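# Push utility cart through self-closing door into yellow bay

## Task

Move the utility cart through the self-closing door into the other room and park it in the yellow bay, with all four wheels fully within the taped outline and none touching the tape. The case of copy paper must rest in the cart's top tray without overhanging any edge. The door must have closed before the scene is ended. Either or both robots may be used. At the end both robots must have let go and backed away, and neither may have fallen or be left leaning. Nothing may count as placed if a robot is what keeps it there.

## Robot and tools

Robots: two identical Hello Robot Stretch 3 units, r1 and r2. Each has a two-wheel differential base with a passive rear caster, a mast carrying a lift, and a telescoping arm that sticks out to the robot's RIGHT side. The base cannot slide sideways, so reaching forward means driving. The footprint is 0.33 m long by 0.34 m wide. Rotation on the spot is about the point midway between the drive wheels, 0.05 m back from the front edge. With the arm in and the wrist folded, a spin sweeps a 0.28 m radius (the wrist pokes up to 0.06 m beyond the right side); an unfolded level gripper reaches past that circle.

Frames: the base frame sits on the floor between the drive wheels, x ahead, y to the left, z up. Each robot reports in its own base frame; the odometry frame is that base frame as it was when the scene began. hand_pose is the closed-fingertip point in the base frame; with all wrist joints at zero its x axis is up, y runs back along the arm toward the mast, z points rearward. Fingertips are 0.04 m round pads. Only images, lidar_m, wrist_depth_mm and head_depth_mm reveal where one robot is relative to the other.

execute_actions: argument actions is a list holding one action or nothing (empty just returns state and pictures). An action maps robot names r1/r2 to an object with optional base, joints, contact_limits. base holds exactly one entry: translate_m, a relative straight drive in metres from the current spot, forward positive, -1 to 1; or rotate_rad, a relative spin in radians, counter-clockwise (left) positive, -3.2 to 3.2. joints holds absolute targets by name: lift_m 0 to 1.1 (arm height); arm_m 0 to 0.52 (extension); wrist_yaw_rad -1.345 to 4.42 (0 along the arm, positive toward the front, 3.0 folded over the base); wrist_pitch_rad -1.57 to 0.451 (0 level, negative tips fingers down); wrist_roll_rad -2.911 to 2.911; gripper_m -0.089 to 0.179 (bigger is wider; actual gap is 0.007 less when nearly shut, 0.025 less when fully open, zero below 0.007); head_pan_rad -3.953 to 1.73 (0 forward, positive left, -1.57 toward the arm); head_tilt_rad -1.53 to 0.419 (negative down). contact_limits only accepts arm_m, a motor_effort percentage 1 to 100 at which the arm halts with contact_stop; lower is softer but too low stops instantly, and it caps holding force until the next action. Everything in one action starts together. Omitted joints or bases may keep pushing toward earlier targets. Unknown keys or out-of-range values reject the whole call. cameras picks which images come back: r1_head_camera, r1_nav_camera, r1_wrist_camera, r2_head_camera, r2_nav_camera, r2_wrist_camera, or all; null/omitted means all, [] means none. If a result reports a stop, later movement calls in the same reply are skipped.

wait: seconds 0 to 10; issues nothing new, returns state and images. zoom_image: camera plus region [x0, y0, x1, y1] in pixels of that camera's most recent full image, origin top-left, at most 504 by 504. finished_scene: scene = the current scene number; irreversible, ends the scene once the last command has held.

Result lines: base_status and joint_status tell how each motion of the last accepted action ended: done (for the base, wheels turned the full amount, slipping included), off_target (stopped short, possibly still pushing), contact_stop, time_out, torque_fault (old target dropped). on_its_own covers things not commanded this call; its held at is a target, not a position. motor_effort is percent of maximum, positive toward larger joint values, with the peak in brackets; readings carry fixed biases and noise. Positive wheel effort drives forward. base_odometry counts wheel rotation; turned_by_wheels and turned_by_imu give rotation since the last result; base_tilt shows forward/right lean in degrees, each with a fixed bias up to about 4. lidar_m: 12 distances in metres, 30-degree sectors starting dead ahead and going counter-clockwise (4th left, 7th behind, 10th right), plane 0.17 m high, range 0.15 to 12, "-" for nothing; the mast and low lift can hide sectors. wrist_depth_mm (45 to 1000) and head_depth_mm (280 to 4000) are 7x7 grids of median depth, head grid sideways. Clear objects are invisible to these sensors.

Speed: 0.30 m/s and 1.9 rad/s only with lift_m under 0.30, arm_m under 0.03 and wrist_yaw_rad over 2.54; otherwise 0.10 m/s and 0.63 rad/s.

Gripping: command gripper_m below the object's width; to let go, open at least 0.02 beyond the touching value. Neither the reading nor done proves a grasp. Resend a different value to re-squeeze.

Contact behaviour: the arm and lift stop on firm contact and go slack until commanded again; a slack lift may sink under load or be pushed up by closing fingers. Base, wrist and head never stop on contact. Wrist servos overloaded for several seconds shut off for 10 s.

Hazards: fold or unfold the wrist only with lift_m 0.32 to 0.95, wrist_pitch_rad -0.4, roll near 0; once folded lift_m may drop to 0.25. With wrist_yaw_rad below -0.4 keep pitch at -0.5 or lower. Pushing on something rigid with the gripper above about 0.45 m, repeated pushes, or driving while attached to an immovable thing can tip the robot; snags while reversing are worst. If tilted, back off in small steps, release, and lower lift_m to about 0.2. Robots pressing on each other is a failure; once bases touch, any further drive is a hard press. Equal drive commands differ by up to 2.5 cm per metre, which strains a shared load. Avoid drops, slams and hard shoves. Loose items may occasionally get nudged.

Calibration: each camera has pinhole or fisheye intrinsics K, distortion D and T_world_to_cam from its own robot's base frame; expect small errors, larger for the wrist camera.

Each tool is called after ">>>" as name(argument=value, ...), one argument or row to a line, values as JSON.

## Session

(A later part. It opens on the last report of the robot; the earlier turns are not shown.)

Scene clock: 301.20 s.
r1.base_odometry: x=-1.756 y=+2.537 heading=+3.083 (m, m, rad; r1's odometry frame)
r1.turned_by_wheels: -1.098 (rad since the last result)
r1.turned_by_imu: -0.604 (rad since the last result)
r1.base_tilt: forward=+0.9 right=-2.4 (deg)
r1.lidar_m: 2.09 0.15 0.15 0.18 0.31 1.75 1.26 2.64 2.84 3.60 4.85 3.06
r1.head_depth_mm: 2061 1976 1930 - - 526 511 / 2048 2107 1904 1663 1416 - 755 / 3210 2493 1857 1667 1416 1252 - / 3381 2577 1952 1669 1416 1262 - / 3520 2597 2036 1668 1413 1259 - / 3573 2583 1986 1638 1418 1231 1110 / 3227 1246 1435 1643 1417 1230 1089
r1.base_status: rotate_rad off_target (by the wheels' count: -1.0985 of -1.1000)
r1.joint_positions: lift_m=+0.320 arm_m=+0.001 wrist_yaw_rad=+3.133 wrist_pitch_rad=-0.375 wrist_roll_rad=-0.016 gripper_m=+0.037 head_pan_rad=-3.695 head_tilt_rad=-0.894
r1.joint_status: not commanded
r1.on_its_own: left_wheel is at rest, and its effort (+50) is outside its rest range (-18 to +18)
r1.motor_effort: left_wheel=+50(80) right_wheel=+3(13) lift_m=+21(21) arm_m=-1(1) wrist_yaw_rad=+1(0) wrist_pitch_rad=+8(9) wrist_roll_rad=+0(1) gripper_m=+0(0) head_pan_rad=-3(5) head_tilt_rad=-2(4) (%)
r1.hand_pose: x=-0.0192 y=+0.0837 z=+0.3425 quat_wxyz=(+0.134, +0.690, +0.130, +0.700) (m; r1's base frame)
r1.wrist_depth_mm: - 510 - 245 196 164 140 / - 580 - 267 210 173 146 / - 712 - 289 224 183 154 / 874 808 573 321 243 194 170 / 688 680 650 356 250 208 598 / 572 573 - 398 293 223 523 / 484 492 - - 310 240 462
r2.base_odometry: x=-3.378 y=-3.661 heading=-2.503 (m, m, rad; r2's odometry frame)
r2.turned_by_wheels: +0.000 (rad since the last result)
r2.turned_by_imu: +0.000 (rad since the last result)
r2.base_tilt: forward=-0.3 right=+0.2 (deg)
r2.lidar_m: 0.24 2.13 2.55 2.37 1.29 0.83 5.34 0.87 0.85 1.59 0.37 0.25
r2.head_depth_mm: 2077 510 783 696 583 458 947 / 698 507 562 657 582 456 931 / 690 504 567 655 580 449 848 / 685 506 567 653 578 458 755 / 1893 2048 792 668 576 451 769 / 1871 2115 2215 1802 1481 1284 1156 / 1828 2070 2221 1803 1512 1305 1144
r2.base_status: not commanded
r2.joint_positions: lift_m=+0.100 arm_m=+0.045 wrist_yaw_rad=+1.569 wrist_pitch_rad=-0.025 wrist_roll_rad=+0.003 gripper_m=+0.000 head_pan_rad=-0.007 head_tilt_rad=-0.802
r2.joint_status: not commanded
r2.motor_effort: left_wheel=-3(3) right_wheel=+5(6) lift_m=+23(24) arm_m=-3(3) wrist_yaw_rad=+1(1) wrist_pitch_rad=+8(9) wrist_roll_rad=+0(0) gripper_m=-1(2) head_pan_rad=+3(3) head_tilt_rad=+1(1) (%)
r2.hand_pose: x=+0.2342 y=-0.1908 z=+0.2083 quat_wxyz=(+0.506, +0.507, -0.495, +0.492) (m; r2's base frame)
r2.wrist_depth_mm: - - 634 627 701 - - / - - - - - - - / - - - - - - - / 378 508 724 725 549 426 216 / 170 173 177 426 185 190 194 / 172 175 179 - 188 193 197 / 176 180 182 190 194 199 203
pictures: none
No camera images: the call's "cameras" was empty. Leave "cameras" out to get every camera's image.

>>> execute_actions(
  actions=[
    {"r1":{"base":{"translate_m":-0.15}},"r2":{"base":{"translate_m":-0.05},"joints":{"arm_m":0.0}}},
  ],
  cameras=[],
)

>>> execute_actions(
  actions=[
    {"r1":{"base":{"rotate_rad":-0.8}},"r2":{"base":{"translate_m":0.43}}},
  ],
  cameras=[],
)

>>> execute_actions(
  actions=[
    {"r1":{"base":{"translate_m":0.9}},"r2":{"base":{"translate_m":-0.6}}},
  ],
)

Scene clock: 306.57 s.
r1.base_odometry: x=-1.607 y=+2.528 heading=+3.082 (m, m, rad; r1's odometry frame)
r1.turned_by_wheels: +0.000 (rad since the last result)
r1.turned_by_imu: +0.000 (rad since the last result)
r1.base_tilt: forward=+0.9 right=-2.4 (deg)
r1.lidar_m: 0.15 - 0.15 0.18 0.38 1.17 1.11 2.40 2.71 3.45 4.91 3.25
r1.head_depth_mm: 1958 2046 1938 - - 626 557 / 3139 2412 1772 1671 1442 - 858 / 3234 2405 1742 1659 1414 1258 - / 3340 2616 2027 1673 1425 1269 - / 3412 2601 2027 1674 1419 1259 - / 3577 2611 1437 1587 1420 1231 1108 / 967 1084 1300 1593 1414 1235 1090
r1.base_status: done
r1.joint_positions: lift_m=+0.320 arm_m=+0.001 wrist_yaw_rad=+3.133 wrist_pitch_rad=-0.375 wrist_roll_rad=-0.016 gripper_m=+0.037 head_pan_rad=-3.695 head_tilt_rad=-0.894
r1.joint_status: not commanded
r1.motor_effort: left_wheel=+0(40) right_wheel=+1(4) lift_m=+21(21) arm_m=-1(1) wrist_yaw_rad=+0(0) wrist_pitch_rad=+9(9) wrist_roll_rad=+0(0) gripper_m=+1(0) head_pan_rad=-3(3) head_tilt_rad=-2(2) (%)
r1.hand_pose: x=-0.0192 y=+0.0837 z=+0.3425 quat_wxyz=(+0.134, +0.690, +0.130, +0.700) (m; r1's base frame)
r1.wrist_depth_mm: - - - 265 198 158 133 / - - - 288 212 167 138 / - - - 317 227 177 144 / 879 854 814 350 241 186 151 / 690 686 679 392 248 198 158 / 562 569 - 434 288 209 166 / 489 496 - - 301 213 174
r2.base_odometry: x=-3.338 y=-3.632 heading=-2.503 (m, m, rad; r2's odometry frame)
r2.turned_by_wheels: +0.000 (rad since the last result)
r2.turned_by_imu: +0.000 (rad since the last result)
r2.base_tilt: forward=-0.4 right=+0.1 (deg)
r2.lidar_m: 0.29 2.19 2.61 2.36 1.20 0.78 5.38 0.87 0.81 1.48 0.44 0.31
r2.head_depth_mm: 2147 560 832 695 585 765 1080 / 698 545 623 691 582 745 1082 / 689 546 625 691 579 724 1039 / 685 548 628 688 577 528 1036 / 1942 908 791 668 564 459 1096 / 1921 2169 2225 1785 1510 1306 1149 / 1868 2117 2211 1784 1513 1298 1147
r2.base_status: done
r2.joint_positions: lift_m=+0.100 arm_m=+0.000 wrist_yaw_rad=+1.569 wrist_pitch_rad=-0.025 wrist_roll_rad=+0.003 gripper_m=+0.000 head_pan_rad=-0.007 head_tilt_rad=-0.802
r2.joint_status: all done
r2.motor_effort: left_wheel=-2(10) right_wheel=+2(3) lift_m=+23(23) arm_m=-3(4) wrist_yaw_rad=+1(3) wrist_pitch_rad=+9(9) wrist_roll_rad=+0(1) gripper_m=-2(2) head_pan_rad=+2(3) head_tilt_rad=+1(0) (%)
r2.hand_pose: x=+0.2342 y=-0.1459 z=+0.2084 quat_wxyz=(+0.506, +0.506, -0.495, +0.492) (m; r2's base frame)
r2.wrist_depth_mm: - - 640 626 615 - - / - - - - - - - / 229 - - - - - - / 228 437 681 732 628 487 270 / 214 217 224 226 233 238 244 / 219 223 227 - 239 244 251 / 223 230 316 414 405 426 258
pictures: none
No camera images: the call's "cameras" was empty. Leave "cameras" out to get every camera's image.

Scene clock: 311.90 s.
r1.base_odometry: x=-1.607 y=+2.528 heading=+2.283 (m, m, rad; r1's odometry frame)
r1.turned_by_wheels: -0.800 (rad since the last result)
r1.turned_by_imu: -0.788 (rad since the last result)
r1.base_tilt: forward=+0.9 right=-2.5 (deg)
r1.lidar_m: 4.92 2.56 0.18 0.17 0.19 0.27 2.00 1.12 1.42 2.67 2.93 4.57
r1.head_depth_mm: - - - - - 325 384 / - - 286 309 363 - 509 / - 294 325 384 469 599 - / 308 352 422 526 696 937 - / 383 467 598 831 1326 1250 - / 524 695 1915 1667 1416 1234 1108 / 2275 2335 2030 1678 1420 1233 1089
r1.base_status: done
r1.joint_positions: lift_m=+0.320 arm_m=+0.001 wrist_yaw_rad=+3.133 wrist_pitch_rad=-0.375 wrist_roll_rad=-0.016 gripper_m=+0.037 head_pan_rad=-3.695 head_tilt_rad=-0.894
r1.joint_status: not commanded
r1.motor_effort: left_wheel=+9(23) right_wheel=-3(8) lift_m=+21(21) arm_m=-1(1) wrist_yaw_rad=+0(0) wrist_pitch_rad=+8(8) wrist_roll_rad=+0(0) gripper_m=-1(1) head_pan_rad=-3(3) head_tilt_rad=-2(2) (%)
r1.hand_pose: x=-0.0192 y=+0.0837 z=+0.3425 quat_wxyz=(+0.134, +0.690, +0.130, +0.700) (m; r1's base frame)
r1.wrist_depth_mm: 205 202 - 192 189 185 - / 223 218 - 208 203 201 - / 245 239 - 228 223 221 - / 272 264 259 247 244 248 803 / 305 294 290 277 266 624 641 / 350 333 - 312 309 536 534 / 403 386 - - 343 469 471
r2.base_odometry: x=-3.683 y=-3.888 heading=-2.503 (m, m, rad; r2's odometry frame)
r2.turned_by_wheels: +0.000 (rad since the last result)
r2.turned_by_imu: +0.000 (rad since the last result)
r2.base_tilt: forward=-0.4 right=+0.2 (deg)
r2.lidar_m: 0.23 1.76 2.10 2.44 1.97 1.19 1.19 1.14 1.29 2.33 0.39 0.25
r2.head_depth_mm: 1728 1903 807 696 583 460 1007 / 1602 507 566 662 583 458 1003 / 691 503 561 656 579 465 756 / 684 501 557 654 578 471 730 / 1479 504 567 651 576 461 665 / 1523 1716 871 1699 1480 1283 1148 / 1494 1690 1957 1788 1508 1300 1149
r2.base_status: done
r2.joint_positions: lift_m=+0.100 arm_m=+0.000 wrist_yaw_rad=+1.571 wrist_pitch_rad=-0.026 wrist_roll_rad=+0.003 gripper_m=+0.000 head_pan_rad=-0.007 head_tilt_rad=-0.802
r2.joint_status: not commanded
r2.motor_effort: left_wheel=-2(15) right_wheel=+5(39) lift_m=+23(23) arm_m=-3(3) wrist_yaw_rad=-2(11) wrist_pitch_rad=+9(10) wrist_roll_rad=+0(1) gripper_m=-2(2) head_pan_rad=+3(3) head_tilt_rad=+1(1) (%)
r2.hand_pose: x=+0.2342 y=-0.1452 z=+0.2082 quat_wxyz=(+0.506, +0.507, -0.494, +0.493) (m; r2's base frame)
r2.wrist_depth_mm: - - 635 630 740 - - / - - - - - - - / - - - - - - - / - 520 709 723 586 441 - / 267 168 174 430 191 200 212 / 162 167 174 - 195 204 216 / 165 171 178 190 201 211 224
pictures: none
No camera images: the call's "cameras" was empty. Leave "cameras" out to get every camera's image.

Scene clock: 322.07 s.
r1.base_odometry: x=-2.195 y=+3.209 heading=+2.283 (m, m, rad; r1's odometry frame)
r1.turned_by_wheels: +0.000 (rad since the last result)
r1.turned_by_imu: +0.005 (rad since the last result)
r1.base_tilt: forward=+1.0 right=-2.4 (deg)
r1.lidar_m: 4.05 2.38 1.94 1.93 2.10 1.72 1.69 1.88 2.83 2.81 3.09 4.09
r1.head_depth_mm: 1829 2162 2049 - - 1188 1083 / 1743 2047 2029 1662 1447 - 1069 / 1659 1942 2024 1675 1415 1250 - / 1591 1845 2033 1670 1421 1269 - / 1523 1765 1957 1672 1419 1254 - / 1467 1687 1916 1669 1418 1235 1106 / 1413 1611 1856 1680 1418 1230 1088
r1.base_status: done
r1.joint_positions: lift_m=+0.320 arm_m=+0.001 wrist_yaw_rad=+3.133 wrist_pitch_rad=-0.375 wrist_roll_rad=-0.016 gripper_m=+0.037 head_pan_rad=-3.695 head_tilt_rad=-0.894
r1.joint_status: not commanded
r1.motor_effort: left_wheel=+3(14) right_wheel=-3(12) lift_m=+21(21) arm_m=-1(1) wrist_yaw_rad=+0(1) wrist_pitch_rad=+8(8) wrist_roll_rad=+0(0) gripper_m=-1(1) head_pan_rad=-3(3) head_tilt_rad=-2(2) (%)
r1.hand_pose: x=-0.0192 y=+0.0837 z=+0.3425 quat_wxyz=(+0.134, +0.690, +0.130, +0.700) (m; r1's base frame)
r1.wrist_depth_mm: - - - - - - - / - - - - - - - / - - - - - - - / 865 865 850 830 821 795 796 / 695 681 685 663 670 652 646 / 576 564 - 553 536 548 548 / 489 502 - - 477 468 468
r2.base_odometry: x=-3.201 y=-3.530 heading=-2.503 (m, m, rad; r2's odometry frame)
r2.turned_by_wheels: +0.000 (rad since the last result)
r2.turned_by_imu: -0.002 (rad since the last result)
r2.base_tilt: forward=-0.3 right=+0.1 (deg)
r2.lidar_m: 0.83 2.34 2.61 2.32 0.90 0.62 0.57 0.57 0.68 1.10 2.55 0.91
r2.head_depth_mm: 2353 1064 2087 1829 1536 1327 1163 / 2216 1118 1335 1344 1498 1315 1158 / 990 1069 1331 1486 1472 1316 1158 / 967 1059 1326 1250 1459 1311 1152 / 1294 1079 1358 1554 1456 1313 1152 / 2043 2346 2238 1797 1514 1308 1155 / 2008 2285 2216 1794 1511 1303 1148
r2.base_status: done
r2.joint_positions: lift_m=+0.100 arm_m=+0.000 wrist_yaw_rad=+1.571 wrist_pitch_rad=-0.025 wrist_roll_rad=+0.003 gripper_m=+0.000 head_pan_rad=-0.007 head_tilt_rad=-0.802
r2.joint_status: not commanded
r2.motor_effort: left_wheel=-2(10) right_wheel=+2(1) lift_m=+23(23) arm_m=-3(3) wrist_yaw_rad=-1(2) wrist_pitch_rad=+8(9) wrist_roll_rad=+0(0) gripper_m=-3(2) head_pan_rad=+3(3) head_tilt_rad=+1(0) (%)
r2.hand_pose: x=+0.2342 y=-0.1453 z=+0.2084 quat_wxyz=(+0.506, +0.507, -0.494, +0.493) (m; r2's base frame)
r2.wrist_depth_mm: - - 808 732 757 - - / - - - - - - - / - - - - - - - / - - - 789 - - - / 828 840 842 949 862 858 869 / 571 571 578 - 586 589 596 / 435 435 440 420 447 447 446
pictures: r1_head_camera (sideways: a quarter turn clockwise sets it upright), r1_nav_camera (sideways: a quarter turn counterclockwise sets it upright), r1_wrist_camera, r2_head_camera (sideways: a quarter turn clockwise sets it upright), r2_nav_camera (sideways: a quarter turn counterclockwise sets it upright), r2_wrist_camera
camera_calibration (this result's frames):
r1_head_camera: T_world_to_cam=[[0.638647, -0.385532, -0.665954, 0.878296], [-0.518479, -0.855087, -0.00219568, 0.0116623], [-0.568602, 0.346686, -0.74599, 0.927979], [0, 0, 0, 1]] pos_world=[-0.0272236, 0.0268662, 1.27719]
r1_nav_camera: T_world_to_cam=[[-0.651246, 0.393023, 0.649163, -0.798592], [0.507215, 0.861723, -0.0128702, 0.0673598], [-0.564457, 0.320884, -0.760541, 0.95273], [0, 0, 0, 1]] pos_world=[-0.0164705, -0.0498963, 1.24387]
r1_wrist_camera: T_world_to_cam=[[0.999898, -0.0106661, -0.00950775, 0.0242167], [-0.0137158, -0.529968, -0.847907, 0.363009], [0.00400506, 0.847951, -0.53006, 0.271568], [0, 0, 0, 1]] pos_world=[-0.0203229, -0.0376351, 0.451976]
r2_head_camera: T_world_to_cam=[[-0.735841, -0.00316729, -0.677147, 0.903523], [0.0266059, 0.999082, -0.0335851, 0.0441987], [0.676631, -0.0427294, -0.735081, 0.914815], [0, 0, 0, 1]] pos_world=[0.0446816, -0.00220694, 1.28577]
r2_nav_camera: T_world_to_cam=[[0.749631, 0.0154173, 0.661676, -0.821759], [-0.0122439, -0.999235, 0.037154, 0.0032302], [0.661743, -0.0359533, -0.748869, 0.930532], [0, 0, 0, 1]] pos_world=[0.000283371, 0.0493527, 1.24046]
r2_wrist_camera: T_world_to_cam=[[-0.00832998, -0.999802, 0.0180581, -0.147059], [-0.143912, -0.0166721, -0.98945, 0.286202], [0.989555, -0.0108409, -0.143745, -0.0382643], [0, 0, 0, 1]] pos_world=[0.0778277, -0.142673, 0.280338]
Images, in order (width x height): r1_head_camera 896x504, r1_nav_camera 672x504, r1_wrist_camera 644x364, r2_head_camera 896x504, r2_nav_camera 672x504, r2_wrist_camera 644x364.

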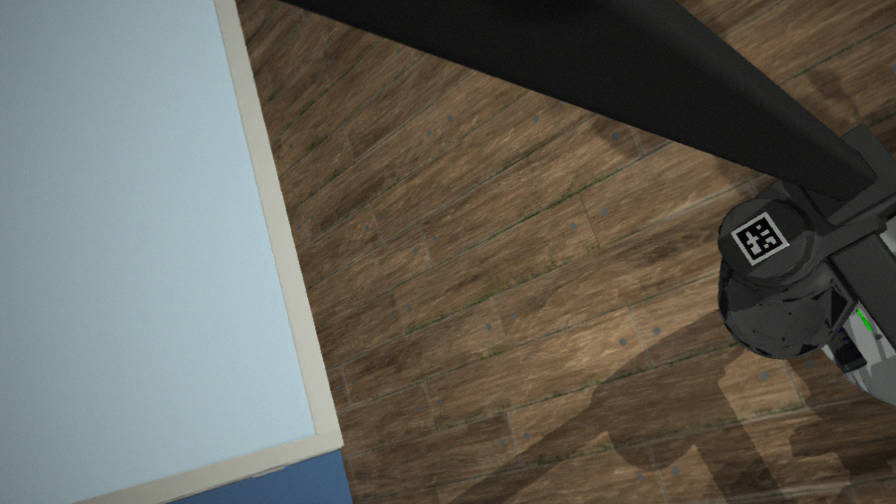

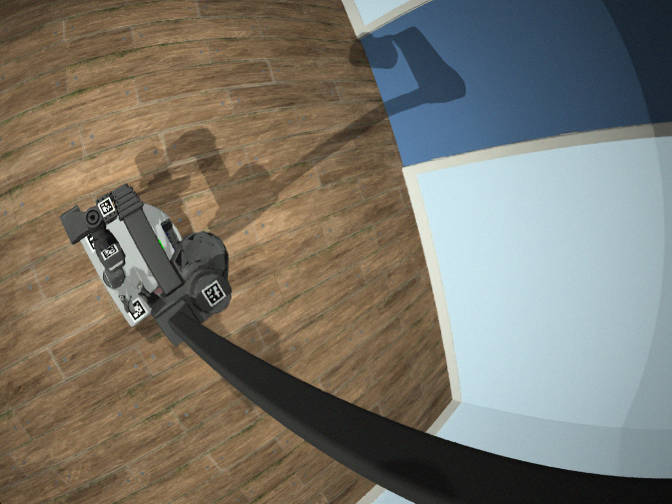

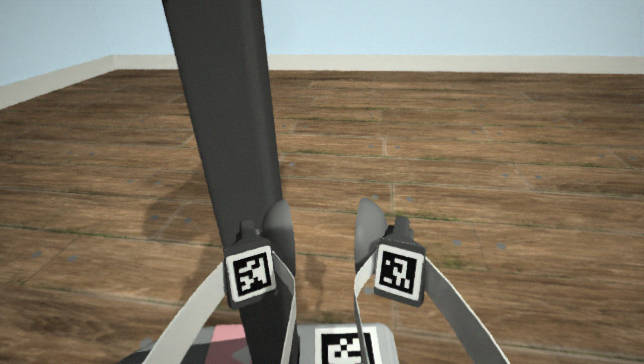

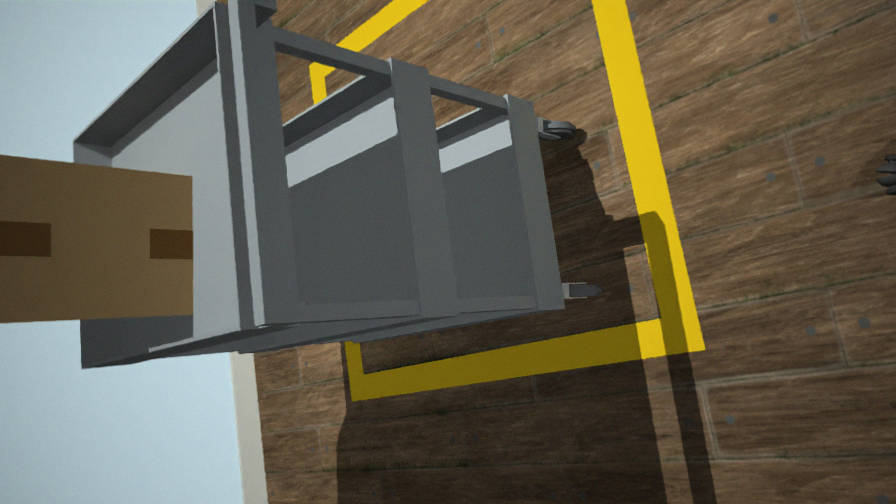

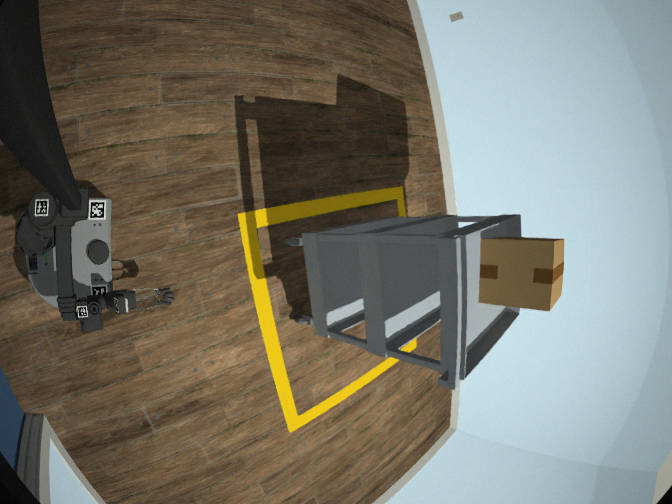

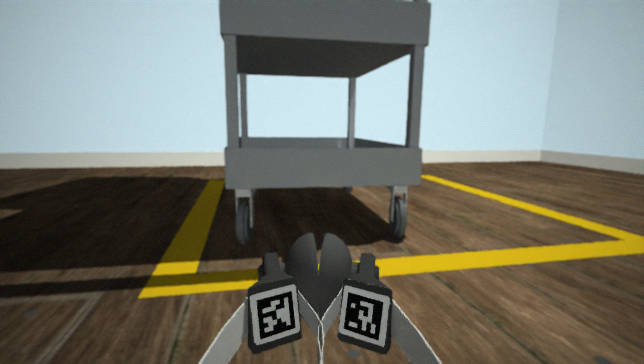

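>>> finished_scene(
  scene=1,
)

The scene is finished: the task was done.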